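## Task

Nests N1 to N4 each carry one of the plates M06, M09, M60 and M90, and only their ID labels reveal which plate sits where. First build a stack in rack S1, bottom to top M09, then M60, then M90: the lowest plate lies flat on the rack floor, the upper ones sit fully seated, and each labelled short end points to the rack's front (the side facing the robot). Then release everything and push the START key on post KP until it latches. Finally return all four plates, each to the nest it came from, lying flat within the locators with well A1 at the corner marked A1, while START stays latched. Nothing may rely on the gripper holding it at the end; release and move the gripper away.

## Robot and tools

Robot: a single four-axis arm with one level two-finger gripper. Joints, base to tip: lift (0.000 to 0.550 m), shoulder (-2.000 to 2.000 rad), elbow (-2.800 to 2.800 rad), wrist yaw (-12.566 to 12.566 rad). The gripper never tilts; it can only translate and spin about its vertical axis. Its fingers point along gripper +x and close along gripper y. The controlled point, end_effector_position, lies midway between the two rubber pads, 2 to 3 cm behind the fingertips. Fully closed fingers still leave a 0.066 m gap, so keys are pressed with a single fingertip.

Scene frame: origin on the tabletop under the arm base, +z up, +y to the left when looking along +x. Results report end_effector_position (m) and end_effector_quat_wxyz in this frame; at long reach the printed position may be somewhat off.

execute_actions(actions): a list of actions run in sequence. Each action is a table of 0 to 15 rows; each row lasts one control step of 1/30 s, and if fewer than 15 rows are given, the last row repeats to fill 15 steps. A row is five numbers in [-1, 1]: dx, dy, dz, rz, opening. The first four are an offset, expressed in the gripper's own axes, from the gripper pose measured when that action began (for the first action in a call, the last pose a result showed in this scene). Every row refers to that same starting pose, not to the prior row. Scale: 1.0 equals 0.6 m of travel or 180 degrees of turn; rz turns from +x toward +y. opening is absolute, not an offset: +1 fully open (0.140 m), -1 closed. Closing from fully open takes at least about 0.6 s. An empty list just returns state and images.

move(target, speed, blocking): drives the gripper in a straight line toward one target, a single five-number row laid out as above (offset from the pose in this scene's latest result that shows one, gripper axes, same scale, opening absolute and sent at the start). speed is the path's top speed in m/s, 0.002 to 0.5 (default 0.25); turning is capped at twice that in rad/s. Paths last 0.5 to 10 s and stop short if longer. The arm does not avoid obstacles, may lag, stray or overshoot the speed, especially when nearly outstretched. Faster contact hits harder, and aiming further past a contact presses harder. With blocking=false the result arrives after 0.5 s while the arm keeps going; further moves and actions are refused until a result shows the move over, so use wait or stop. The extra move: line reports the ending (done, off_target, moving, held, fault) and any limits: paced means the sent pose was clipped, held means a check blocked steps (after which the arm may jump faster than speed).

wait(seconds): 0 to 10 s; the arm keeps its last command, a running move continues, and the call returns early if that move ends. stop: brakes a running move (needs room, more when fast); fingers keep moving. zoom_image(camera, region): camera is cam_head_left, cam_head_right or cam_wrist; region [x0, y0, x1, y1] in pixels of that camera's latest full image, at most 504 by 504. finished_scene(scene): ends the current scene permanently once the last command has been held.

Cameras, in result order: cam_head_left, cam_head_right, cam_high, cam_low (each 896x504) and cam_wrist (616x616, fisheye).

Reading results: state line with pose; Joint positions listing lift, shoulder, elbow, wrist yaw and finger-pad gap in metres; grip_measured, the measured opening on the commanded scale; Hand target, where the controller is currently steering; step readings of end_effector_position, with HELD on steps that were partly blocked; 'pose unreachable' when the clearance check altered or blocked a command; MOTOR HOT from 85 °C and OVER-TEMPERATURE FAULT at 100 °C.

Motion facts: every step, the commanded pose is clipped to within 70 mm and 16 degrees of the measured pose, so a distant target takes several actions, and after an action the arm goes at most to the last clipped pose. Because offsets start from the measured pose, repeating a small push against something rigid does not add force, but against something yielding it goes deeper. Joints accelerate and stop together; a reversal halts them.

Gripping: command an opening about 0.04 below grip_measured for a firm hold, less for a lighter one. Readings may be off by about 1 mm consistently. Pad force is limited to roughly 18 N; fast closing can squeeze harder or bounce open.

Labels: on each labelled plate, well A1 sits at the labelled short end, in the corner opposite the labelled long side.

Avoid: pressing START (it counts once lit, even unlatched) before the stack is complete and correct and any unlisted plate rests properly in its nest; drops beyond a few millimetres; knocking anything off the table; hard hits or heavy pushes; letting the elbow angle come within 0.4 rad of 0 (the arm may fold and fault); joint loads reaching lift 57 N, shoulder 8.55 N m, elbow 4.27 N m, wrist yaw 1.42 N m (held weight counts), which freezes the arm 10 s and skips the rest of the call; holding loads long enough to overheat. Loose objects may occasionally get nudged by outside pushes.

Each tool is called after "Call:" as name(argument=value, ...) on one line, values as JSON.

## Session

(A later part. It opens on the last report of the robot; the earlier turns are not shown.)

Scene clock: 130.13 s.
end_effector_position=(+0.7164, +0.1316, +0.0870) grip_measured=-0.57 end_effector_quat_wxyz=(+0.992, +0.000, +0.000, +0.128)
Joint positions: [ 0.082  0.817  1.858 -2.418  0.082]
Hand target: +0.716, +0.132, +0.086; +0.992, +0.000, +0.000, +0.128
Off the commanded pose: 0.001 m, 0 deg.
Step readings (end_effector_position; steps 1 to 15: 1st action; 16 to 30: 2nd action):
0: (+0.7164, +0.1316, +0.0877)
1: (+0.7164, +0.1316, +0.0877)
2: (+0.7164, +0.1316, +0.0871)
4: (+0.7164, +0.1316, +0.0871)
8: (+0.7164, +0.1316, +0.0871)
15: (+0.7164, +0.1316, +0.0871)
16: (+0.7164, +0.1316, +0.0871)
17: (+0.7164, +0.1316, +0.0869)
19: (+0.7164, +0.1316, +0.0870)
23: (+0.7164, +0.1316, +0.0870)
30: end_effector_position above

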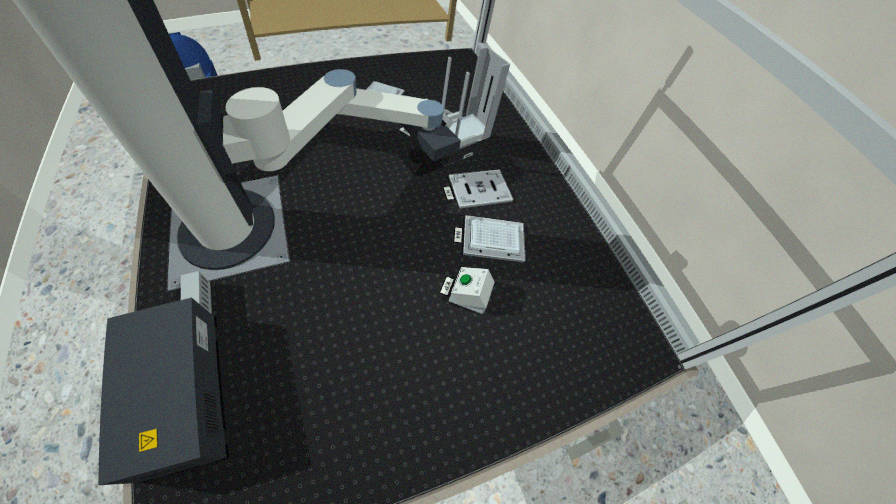

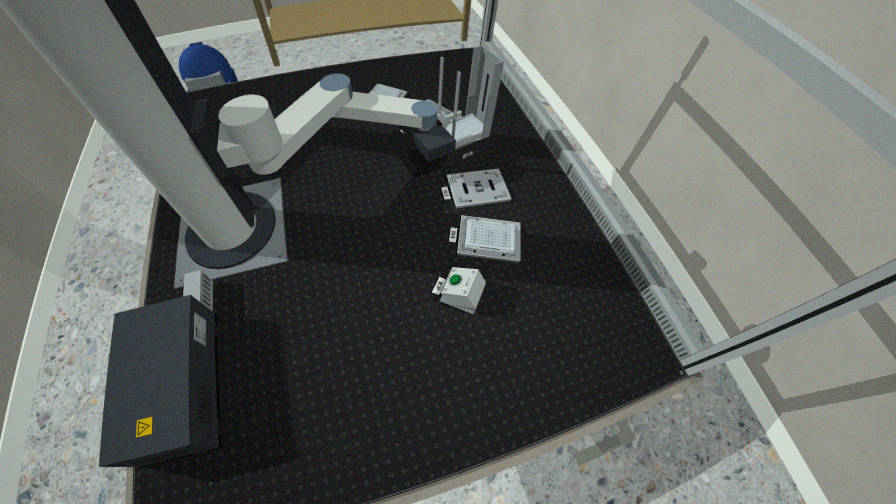

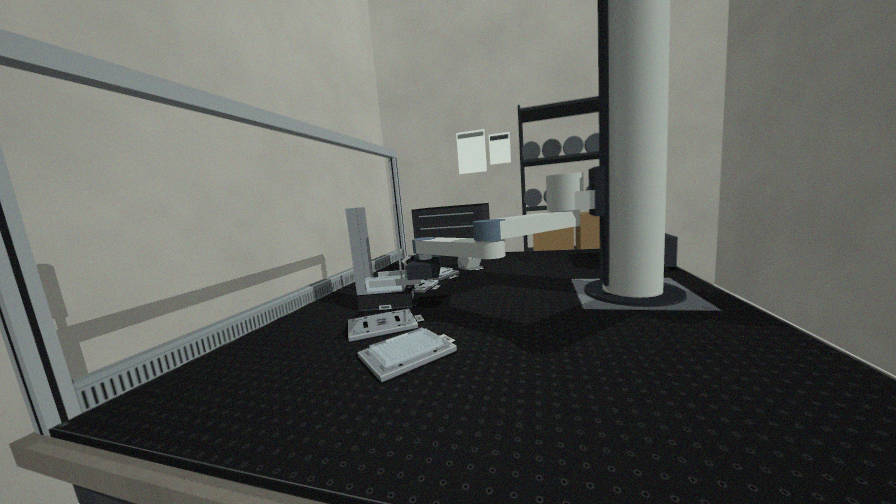

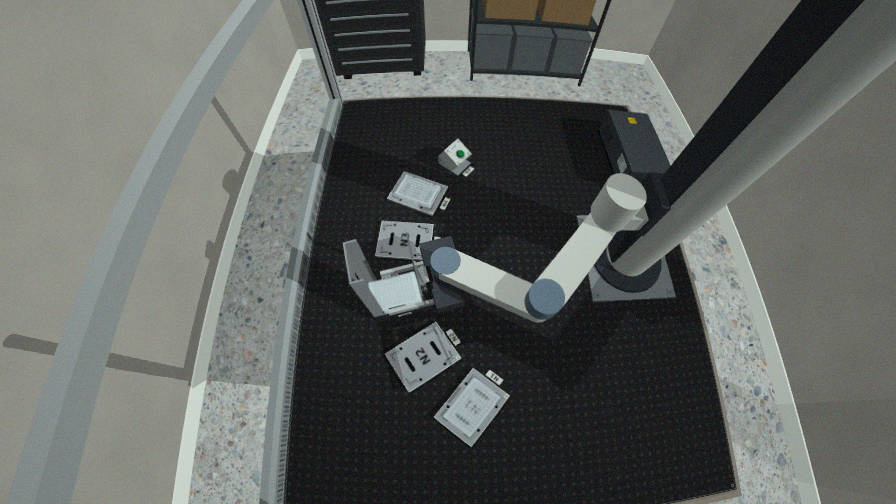

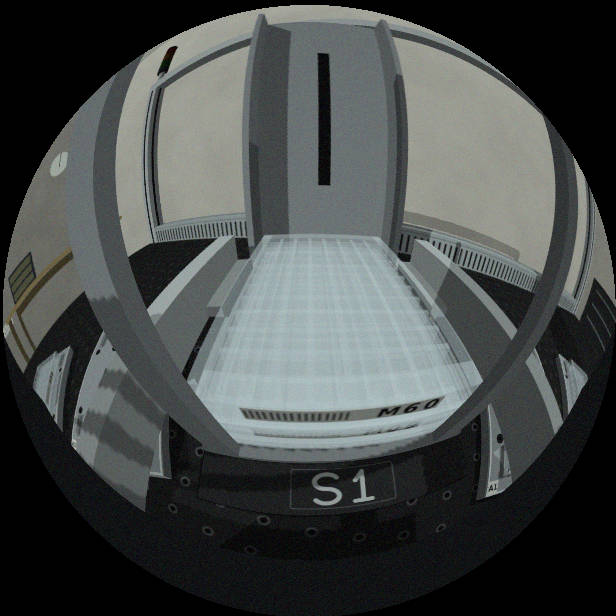

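Call:
execute_actions(actions=[[[0,0,0,0,-0.58],[0,0,0,0,-0.55],[0,0,0,0,-0.52],[0,0,0,0,-0.48],[0,0,0,0,-0.44],[0,0,0,0,-0.4],[0,0,0,0,-0.32],[0,0,0,0,-0.22],[0,0,0,0,-0.1],[0,0,0,0,0.0],[0,0,0,0,0.1],[0,0,0,0,0.2],[0,0,0,0,0.3],[0,0,0,0,0.4]]])

Call:
move(target=[-0.2, 0, 0, 0, 0.4], speed=0.15)

Scene clock: 131.27 s.
end_effector_position=(+0.7164, +0.1316, +0.0870) grip_measured=+0.40 end_effector_quat_wxyz=(+0.992, +0.000, +0.000, +0.128)
Joint positions: [ 0.082  0.817  1.858 -2.418  0.118]
Hand target: +0.716, +0.132, +0.087; +0.992, +0.000, +0.000, +0.128
Off the commanded pose: 0.000 m, 0 deg.
Step readings (end_effector_position):
0: (+0.7164, +0.1316, +0.0870)
1: (+0.7164, +0.1316, +0.0870)
2: (+0.7164, +0.1316, +0.0872)
4: (+0.7164, +0.1316, +0.0870)
8: (+0.7164, +0.1316, +0.0870)
15: end_effector_position above

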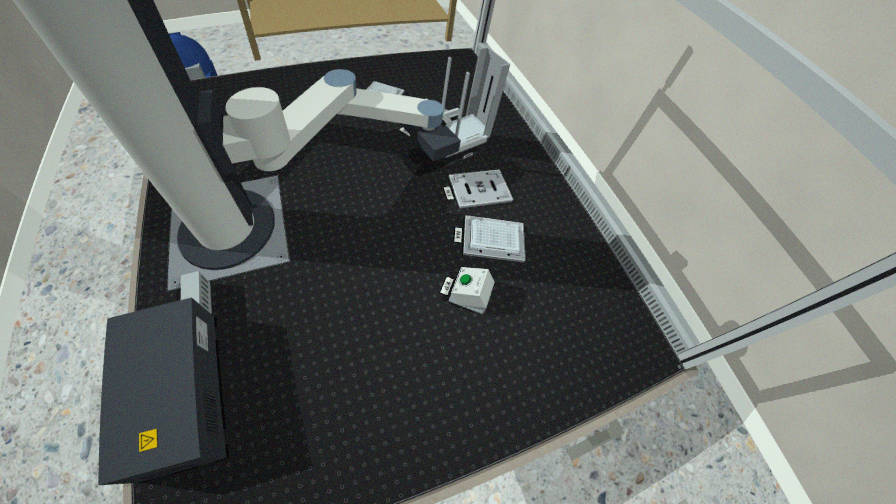

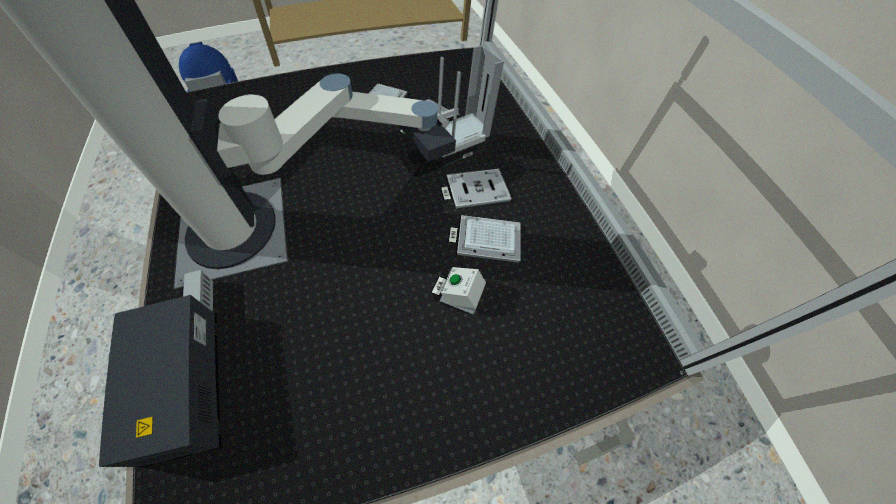

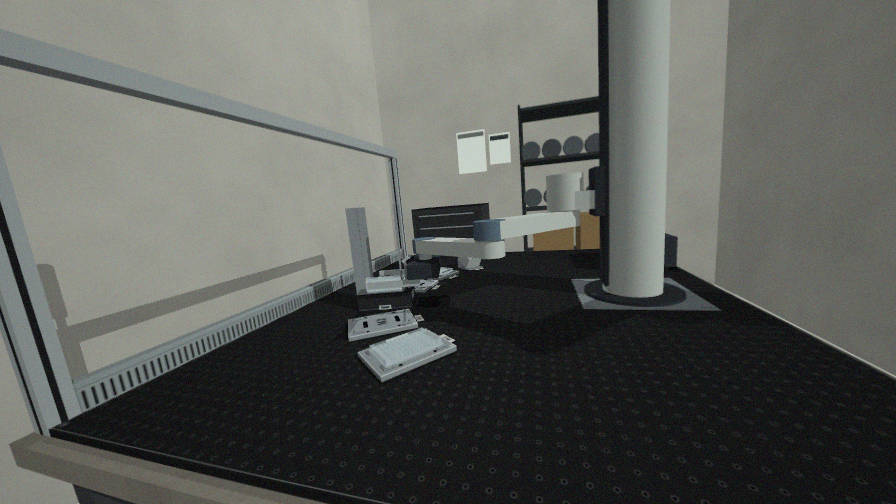

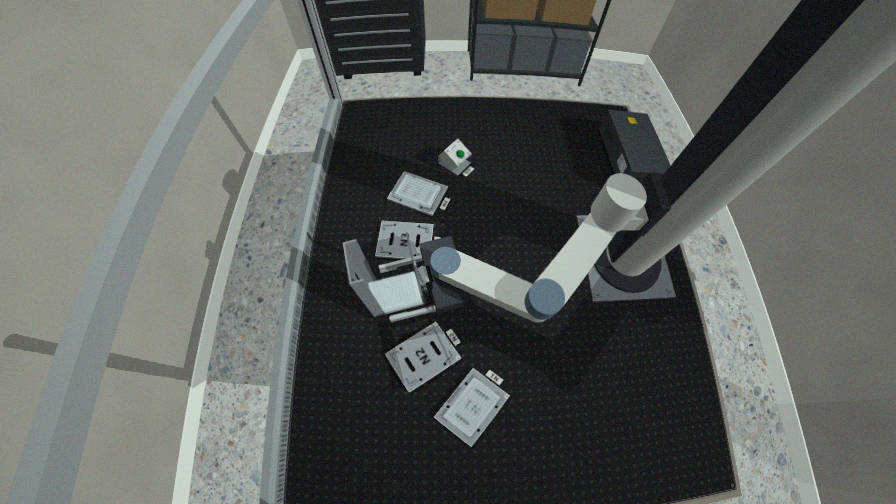

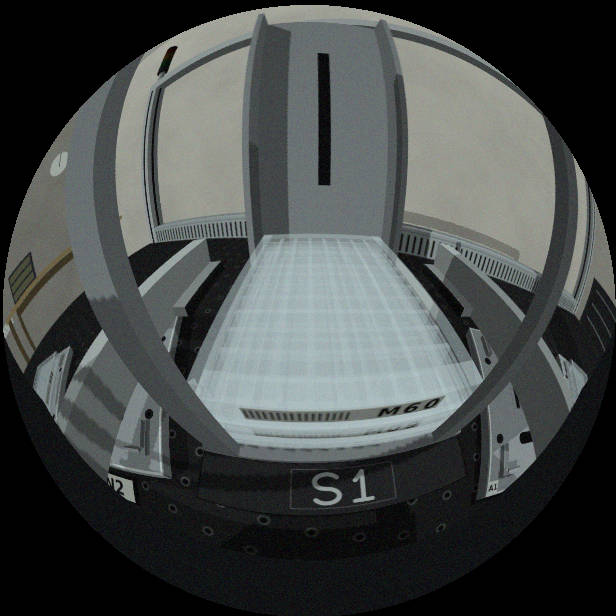

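Scene clock: 132.40 s.
end_effector_position=(+0.6003, +0.1010, +0.0870) grip_measured=+0.40 end_effector_quat_wxyz=(+0.992, +0.000, +0.000, +0.128)
Joint positions: [ 0.082  1.078  1.208 -2.03   0.118]
Hand target: +0.600, +0.101, +0.087; +0.992, +0.000, +0.000, +0.128
Off the commanded pose: 0.000 m, 0 deg.
move: done

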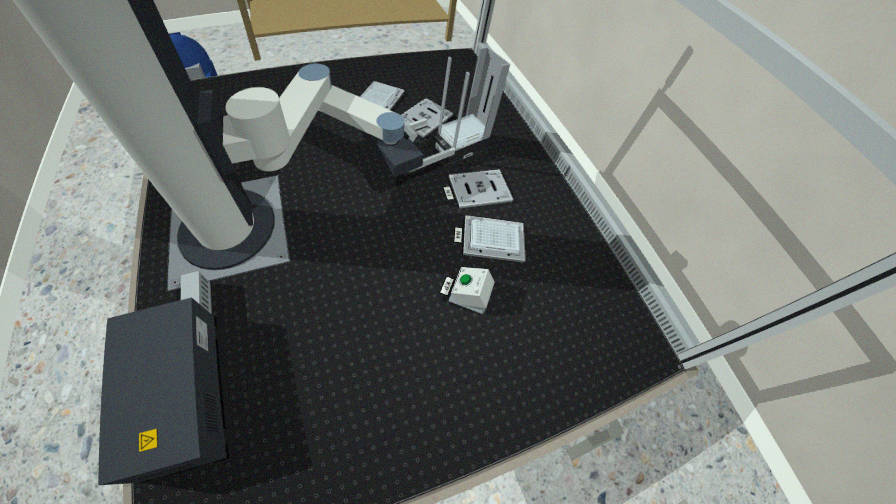

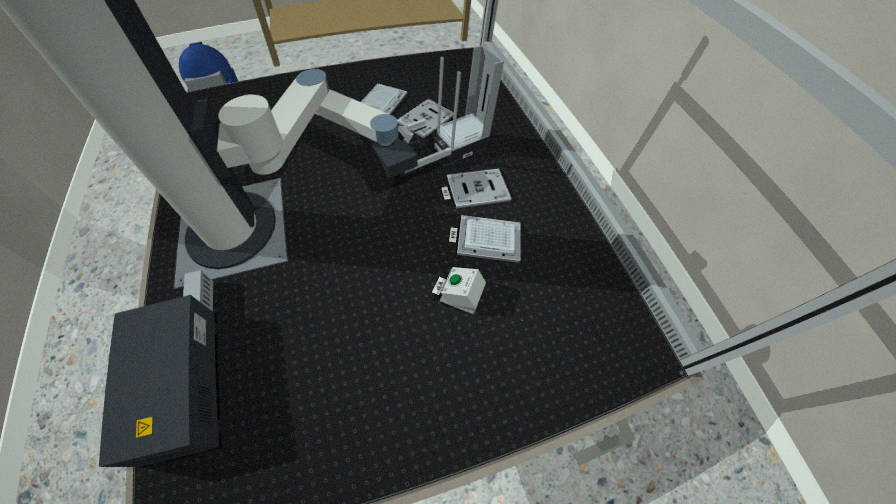

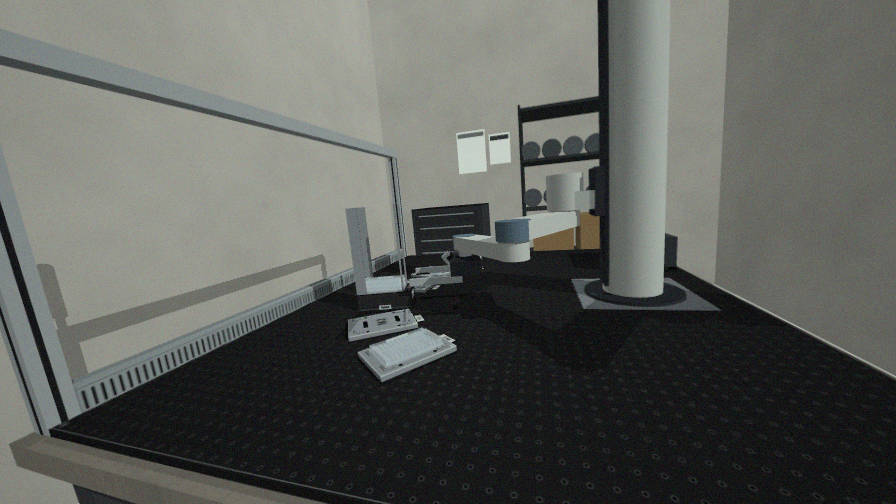

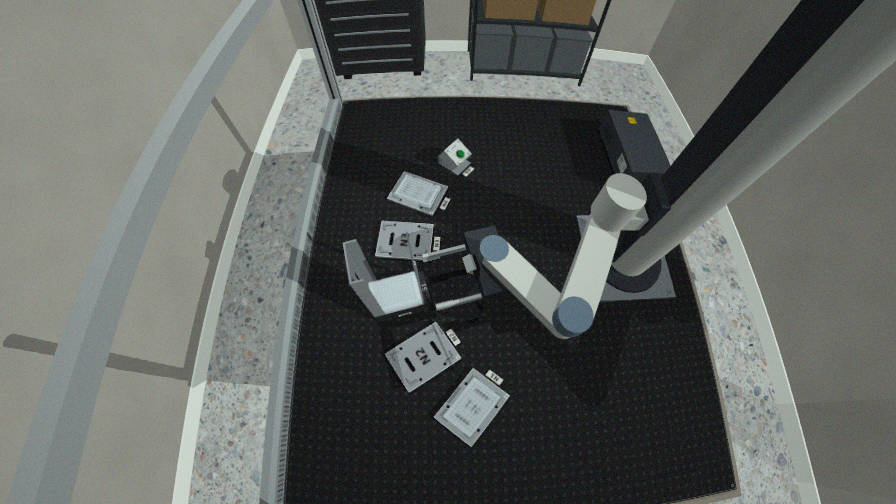

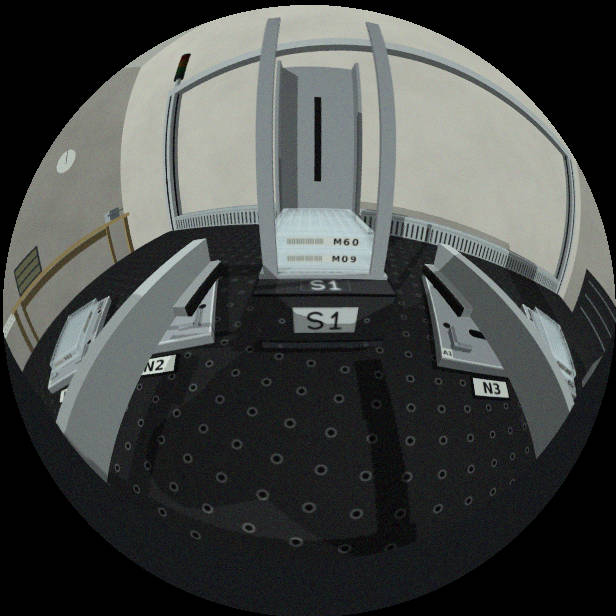

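Call:
zoom_image(camera="cam_wrist", region=[255, 195, 395, 295])

Region (255, 195, 395, 295) of cam_wrist's 616x616 image, scaled by 3.600, with more detail than that image has; it fills the top 360 rows of this view, and the rest is white.

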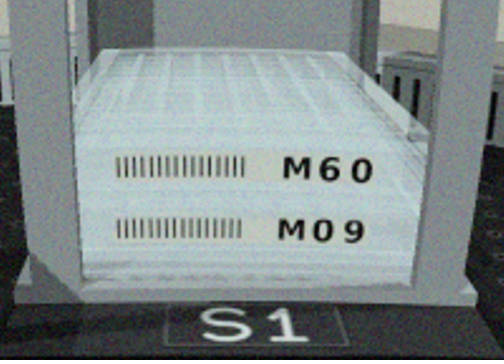

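Call:
move(target=[-0.0463, 0.1845, 0.0638, 0.056, 0.4], speed=0.3)

Scene clock: 138.93 s.
end_effector_position=(+0.5453, +0.2012, +0.1253) grip_measured=+0.40 end_effector_quat_wxyz=(+0.977, +0.000, +0.000, +0.215)
Joint positions: [ 0.12   1.413  1.137 -2.116  0.118]
Hand target: +0.545, +0.201, +0.125; +0.977, +0.000, +0.000, +0.214
Off the commanded pose: 0.000 m, 0 deg.
move: done

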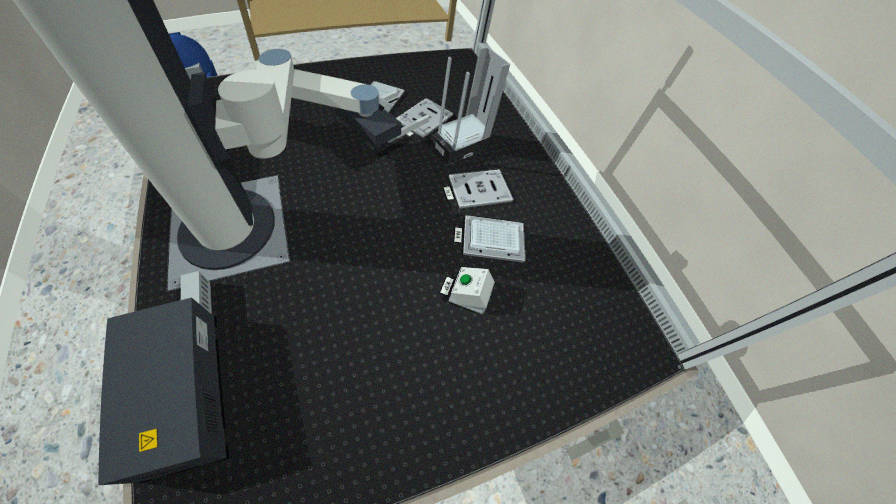

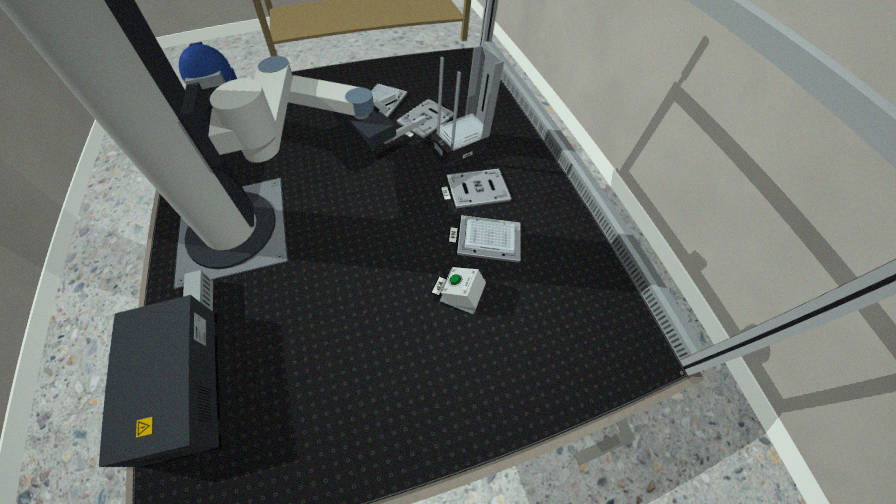

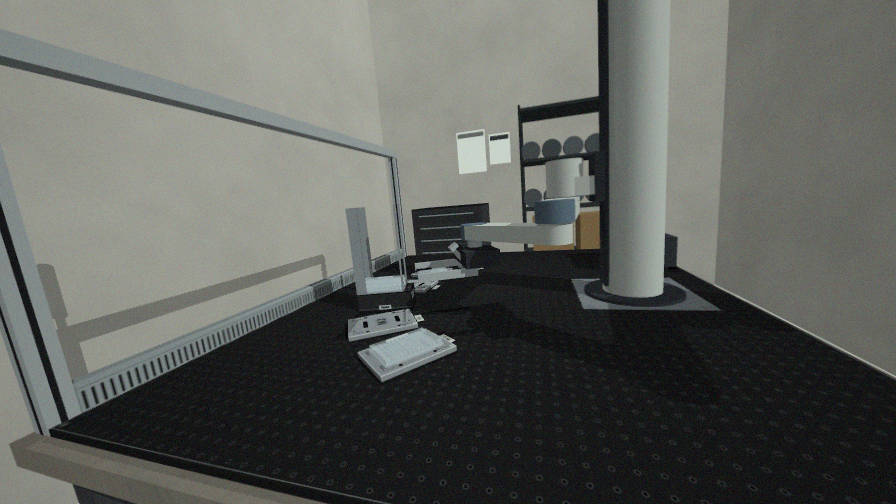

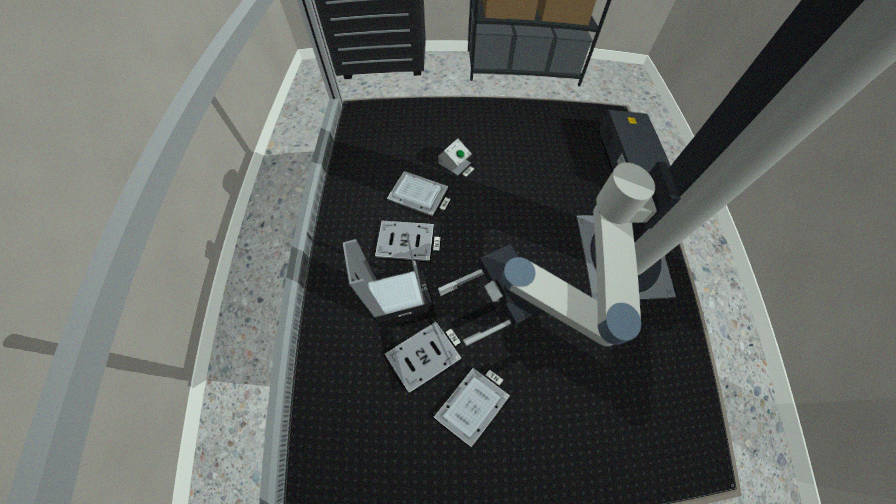

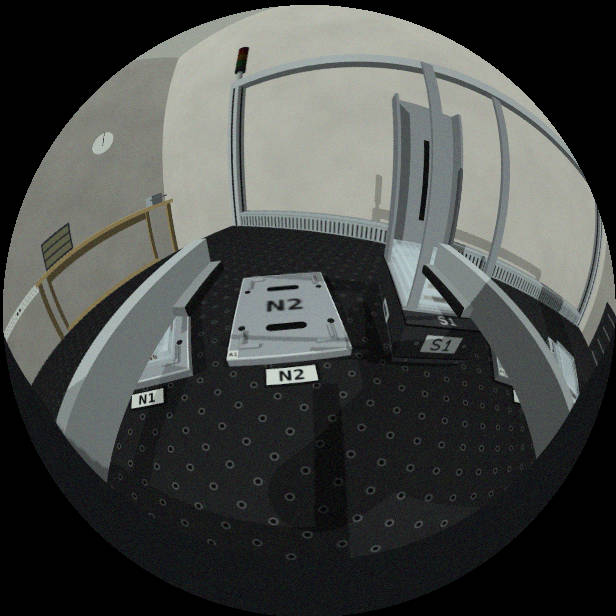

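Call:
move(target=[0.0763, 0.3848, 0, 0.151, 0.4], speed=0.3)

Scene clock: 141.33 s.
end_effector_position=(+0.4898, +0.4302, +0.1254) grip_measured=+0.40 end_effector_quat_wxyz=(+0.899, +0.000, +0.000, +0.439)
Joint positions: [ 0.12   1.599  1.709 -2.401  0.118]
Hand target: +0.490, +0.430, +0.125; +0.899, +0.000, +0.000, +0.438
Off the commanded pose: 0.000 m, 0 deg.
move: done

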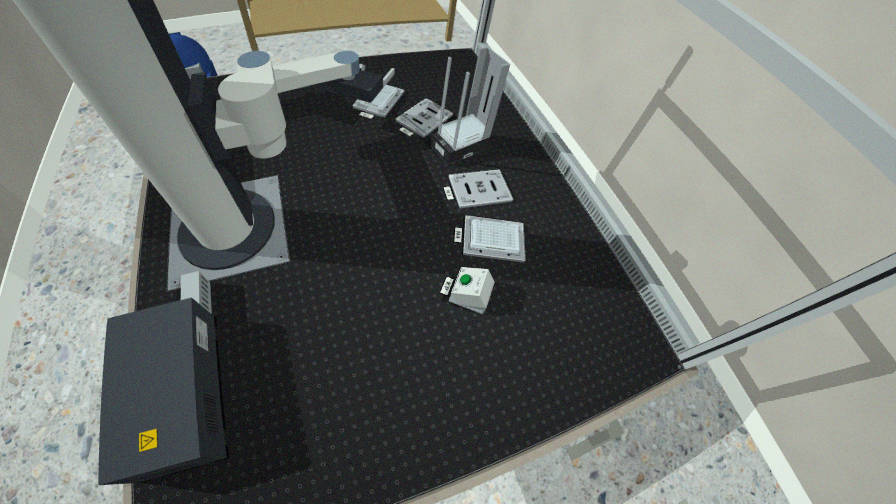

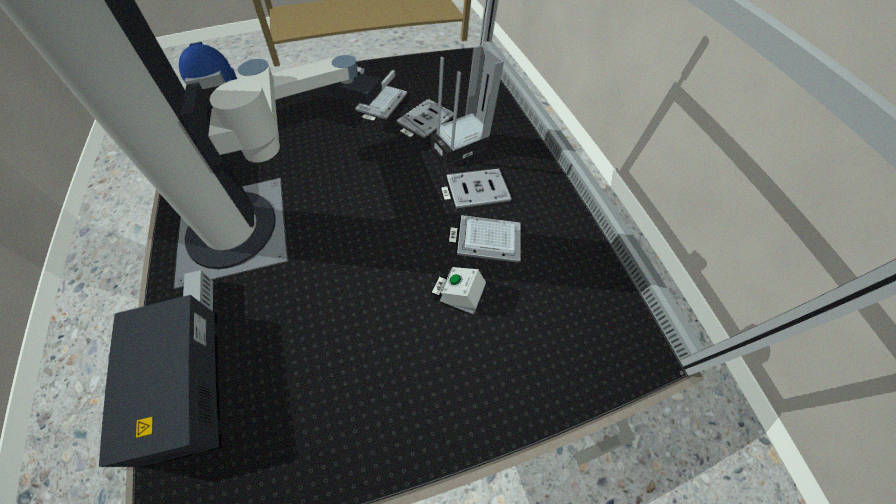

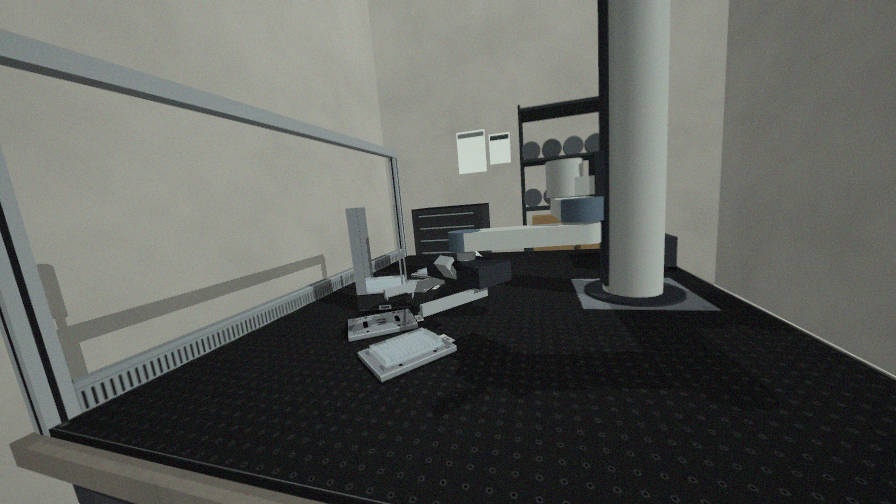

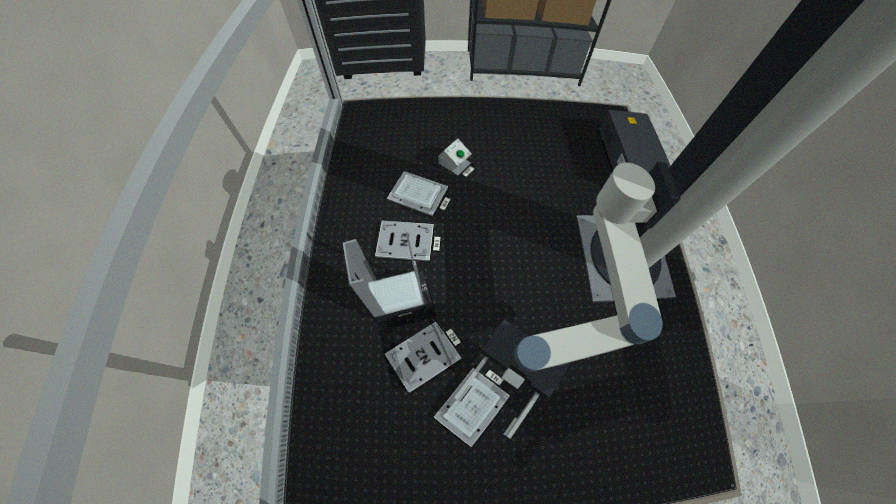

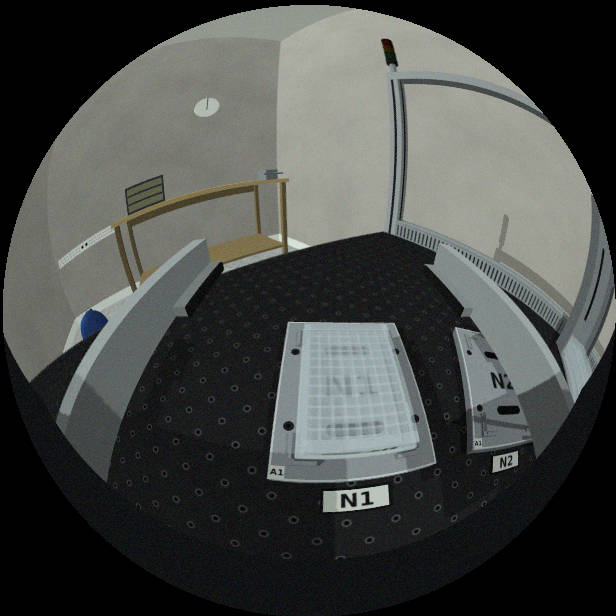

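Call:
zoom_image(camera="cam_wrist", region=[260, 310, 460, 490])

Region (260, 310, 460, 490) of cam_wrist's 616x616 image, scaled by 2.520, with more detail than that image has; it fills the top 454 rows of this view, and the rest is white.

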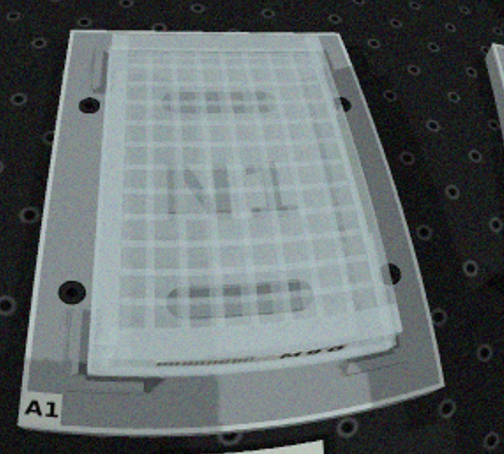

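Call:
move(target=[0.021, -0.0437, 0, -0.0092, 0.4], speed=0.15)

Call:
zoom_image(camera="cam_wrist", region=[220, 310, 420, 490])

Scene clock: 144.00 s.
end_effector_position=(+0.5184, +0.4238, +0.1254) grip_measured=+0.40 end_effector_quat_wxyz=(+0.905, +0.000, +0.000, +0.425)
Joint positions: [ 0.12   1.511  1.784 -2.416  0.118]
Hand target: +0.518, +0.424, +0.125; +0.905, +0.000, +0.000, +0.425
Off the commanded pose: 0.000 m, 0 deg.
move: done

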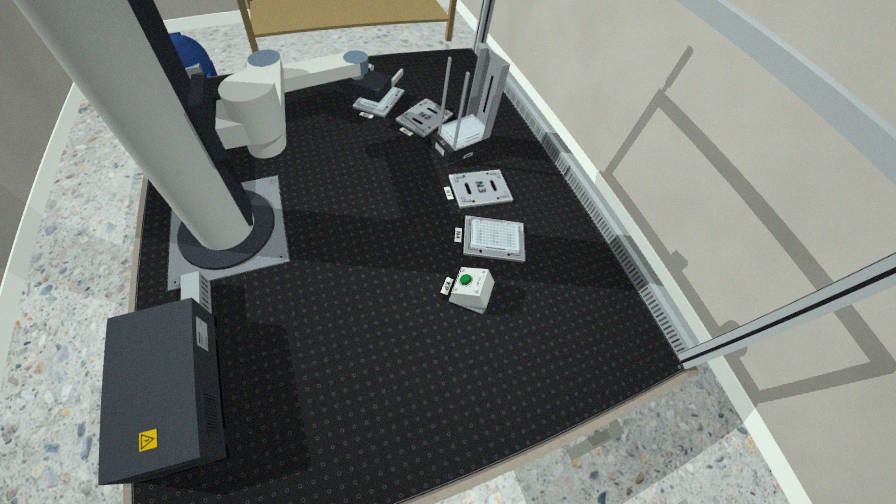

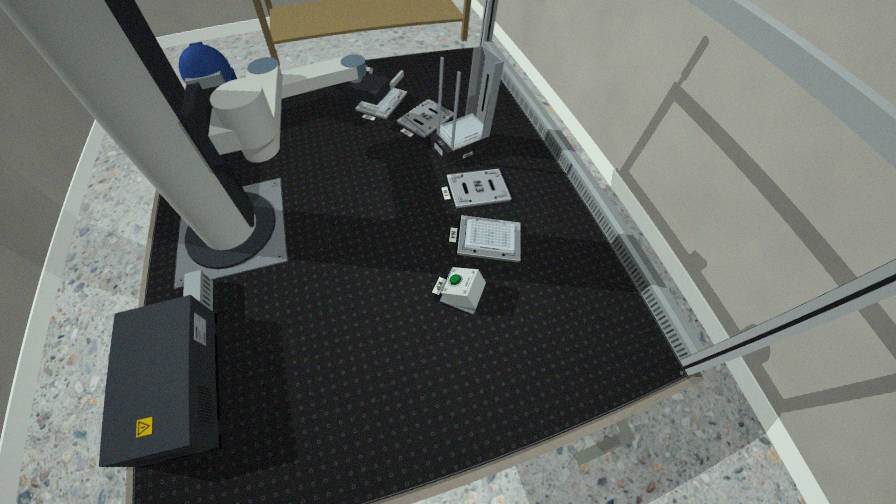

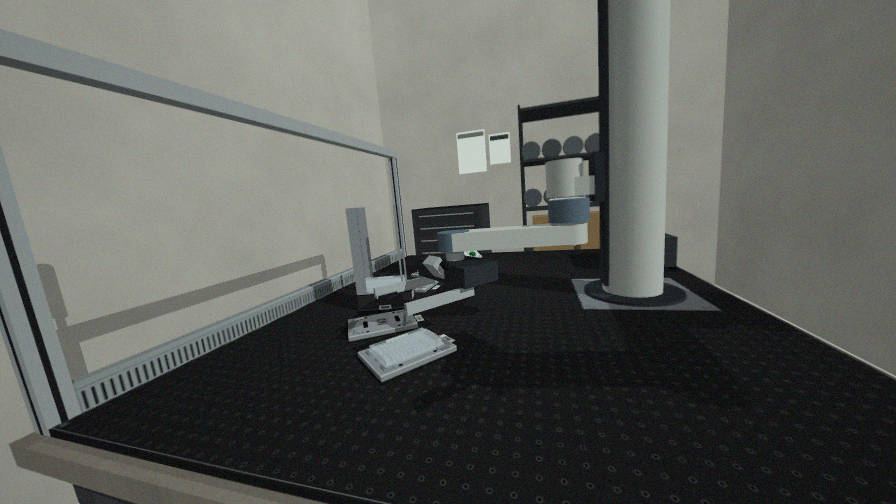

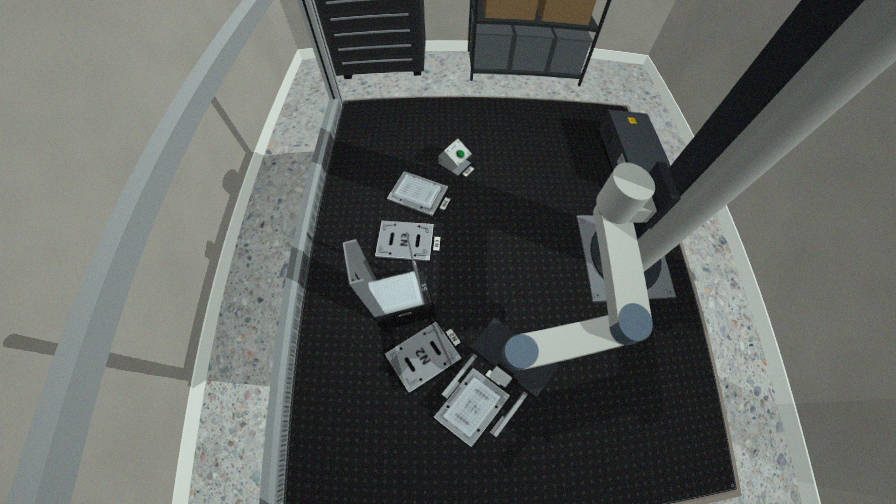

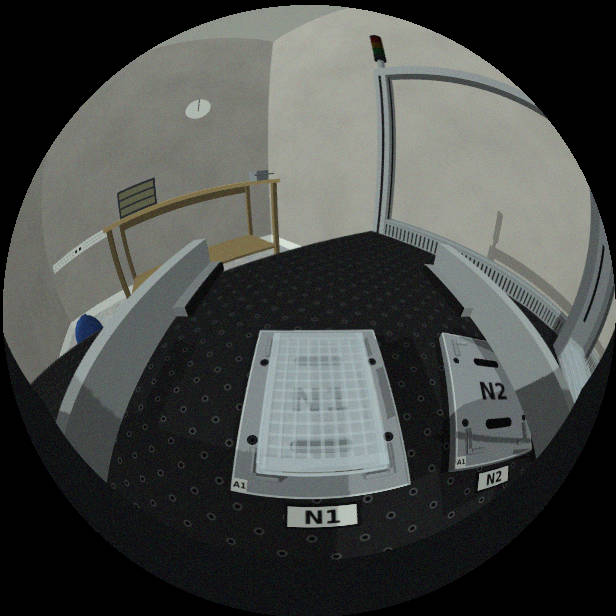

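Region (220, 310, 420, 490) of cam_wrist's 616x616 image, scaled by 2.520, with more detail than that image has; it fills the top 454 rows of this view, and the rest is white.

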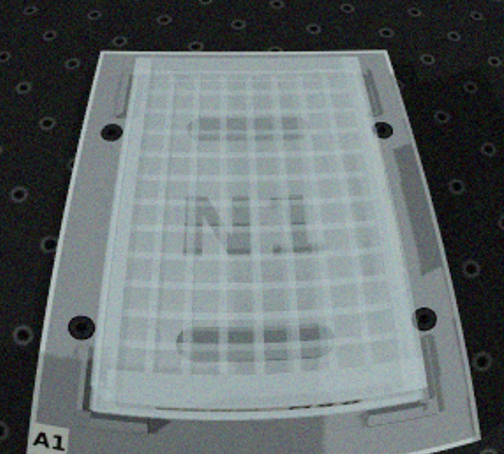

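Call:
move(target=[0, 0.0017, -0.125, 0, -0.3], speed=0.1)

Scene clock: 145.67 s.
end_effector_position=(+0.5177, +0.4244, +0.0503) grip_measured=-0.30 end_effector_quat_wxyz=(+0.905, +0.000, +0.000, +0.425)
Joint positions: [ 0.045  1.513  1.784 -2.418  0.092]
Hand target: +0.518, +0.424, +0.050; +0.905, +0.000, +0.000, +0.425
Off the commanded pose: 0.000 m, 0 deg.
move: done

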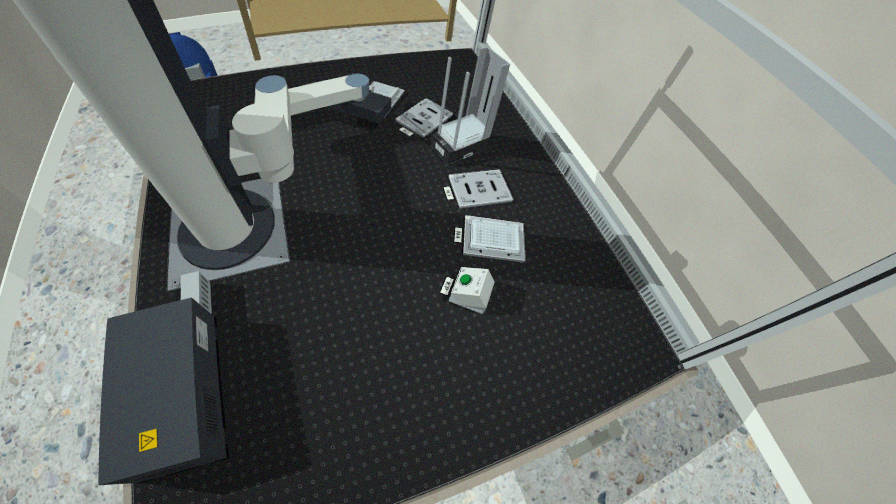

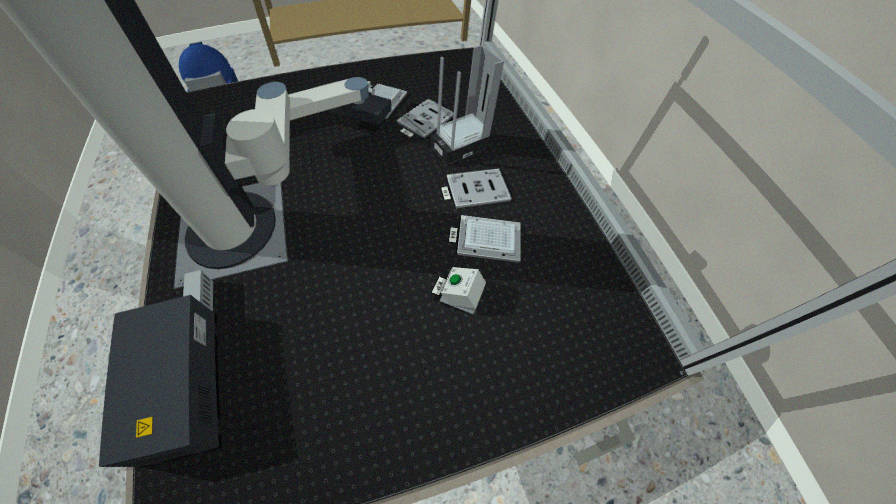

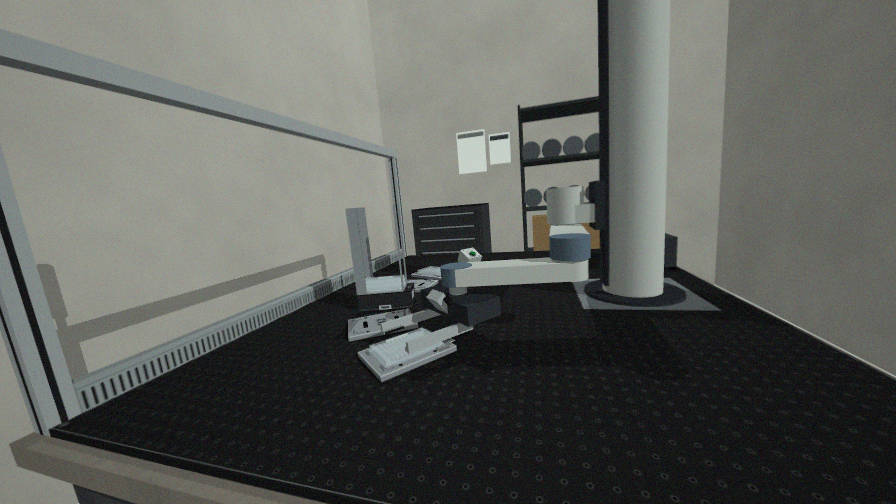

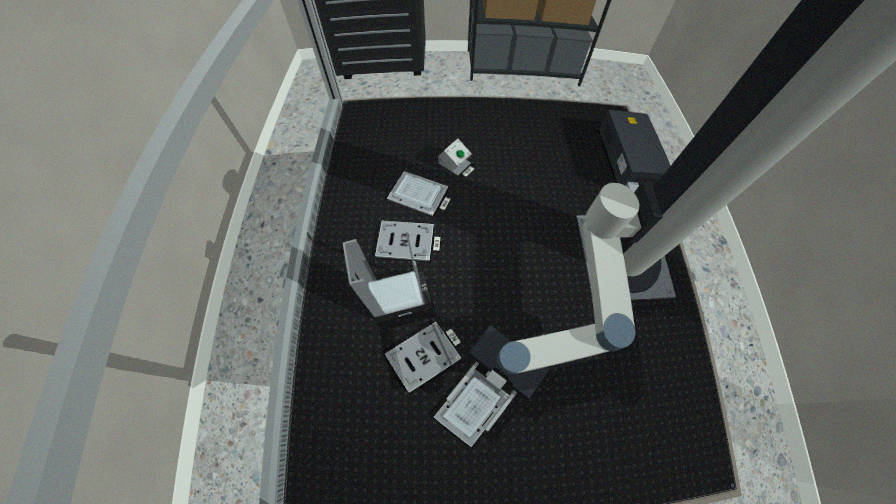

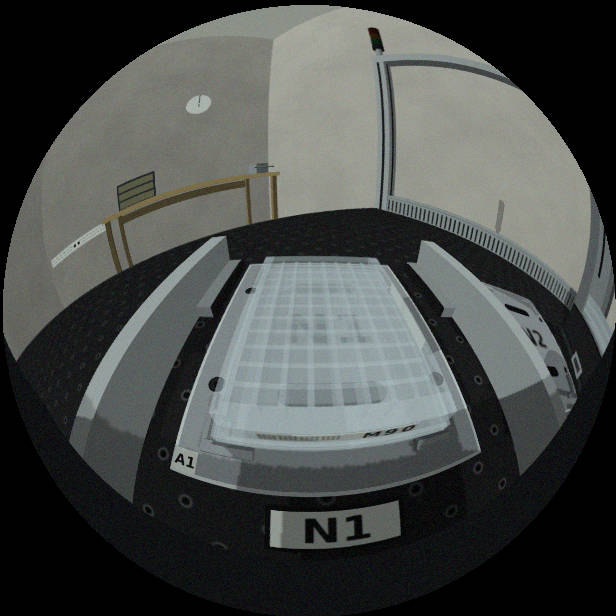

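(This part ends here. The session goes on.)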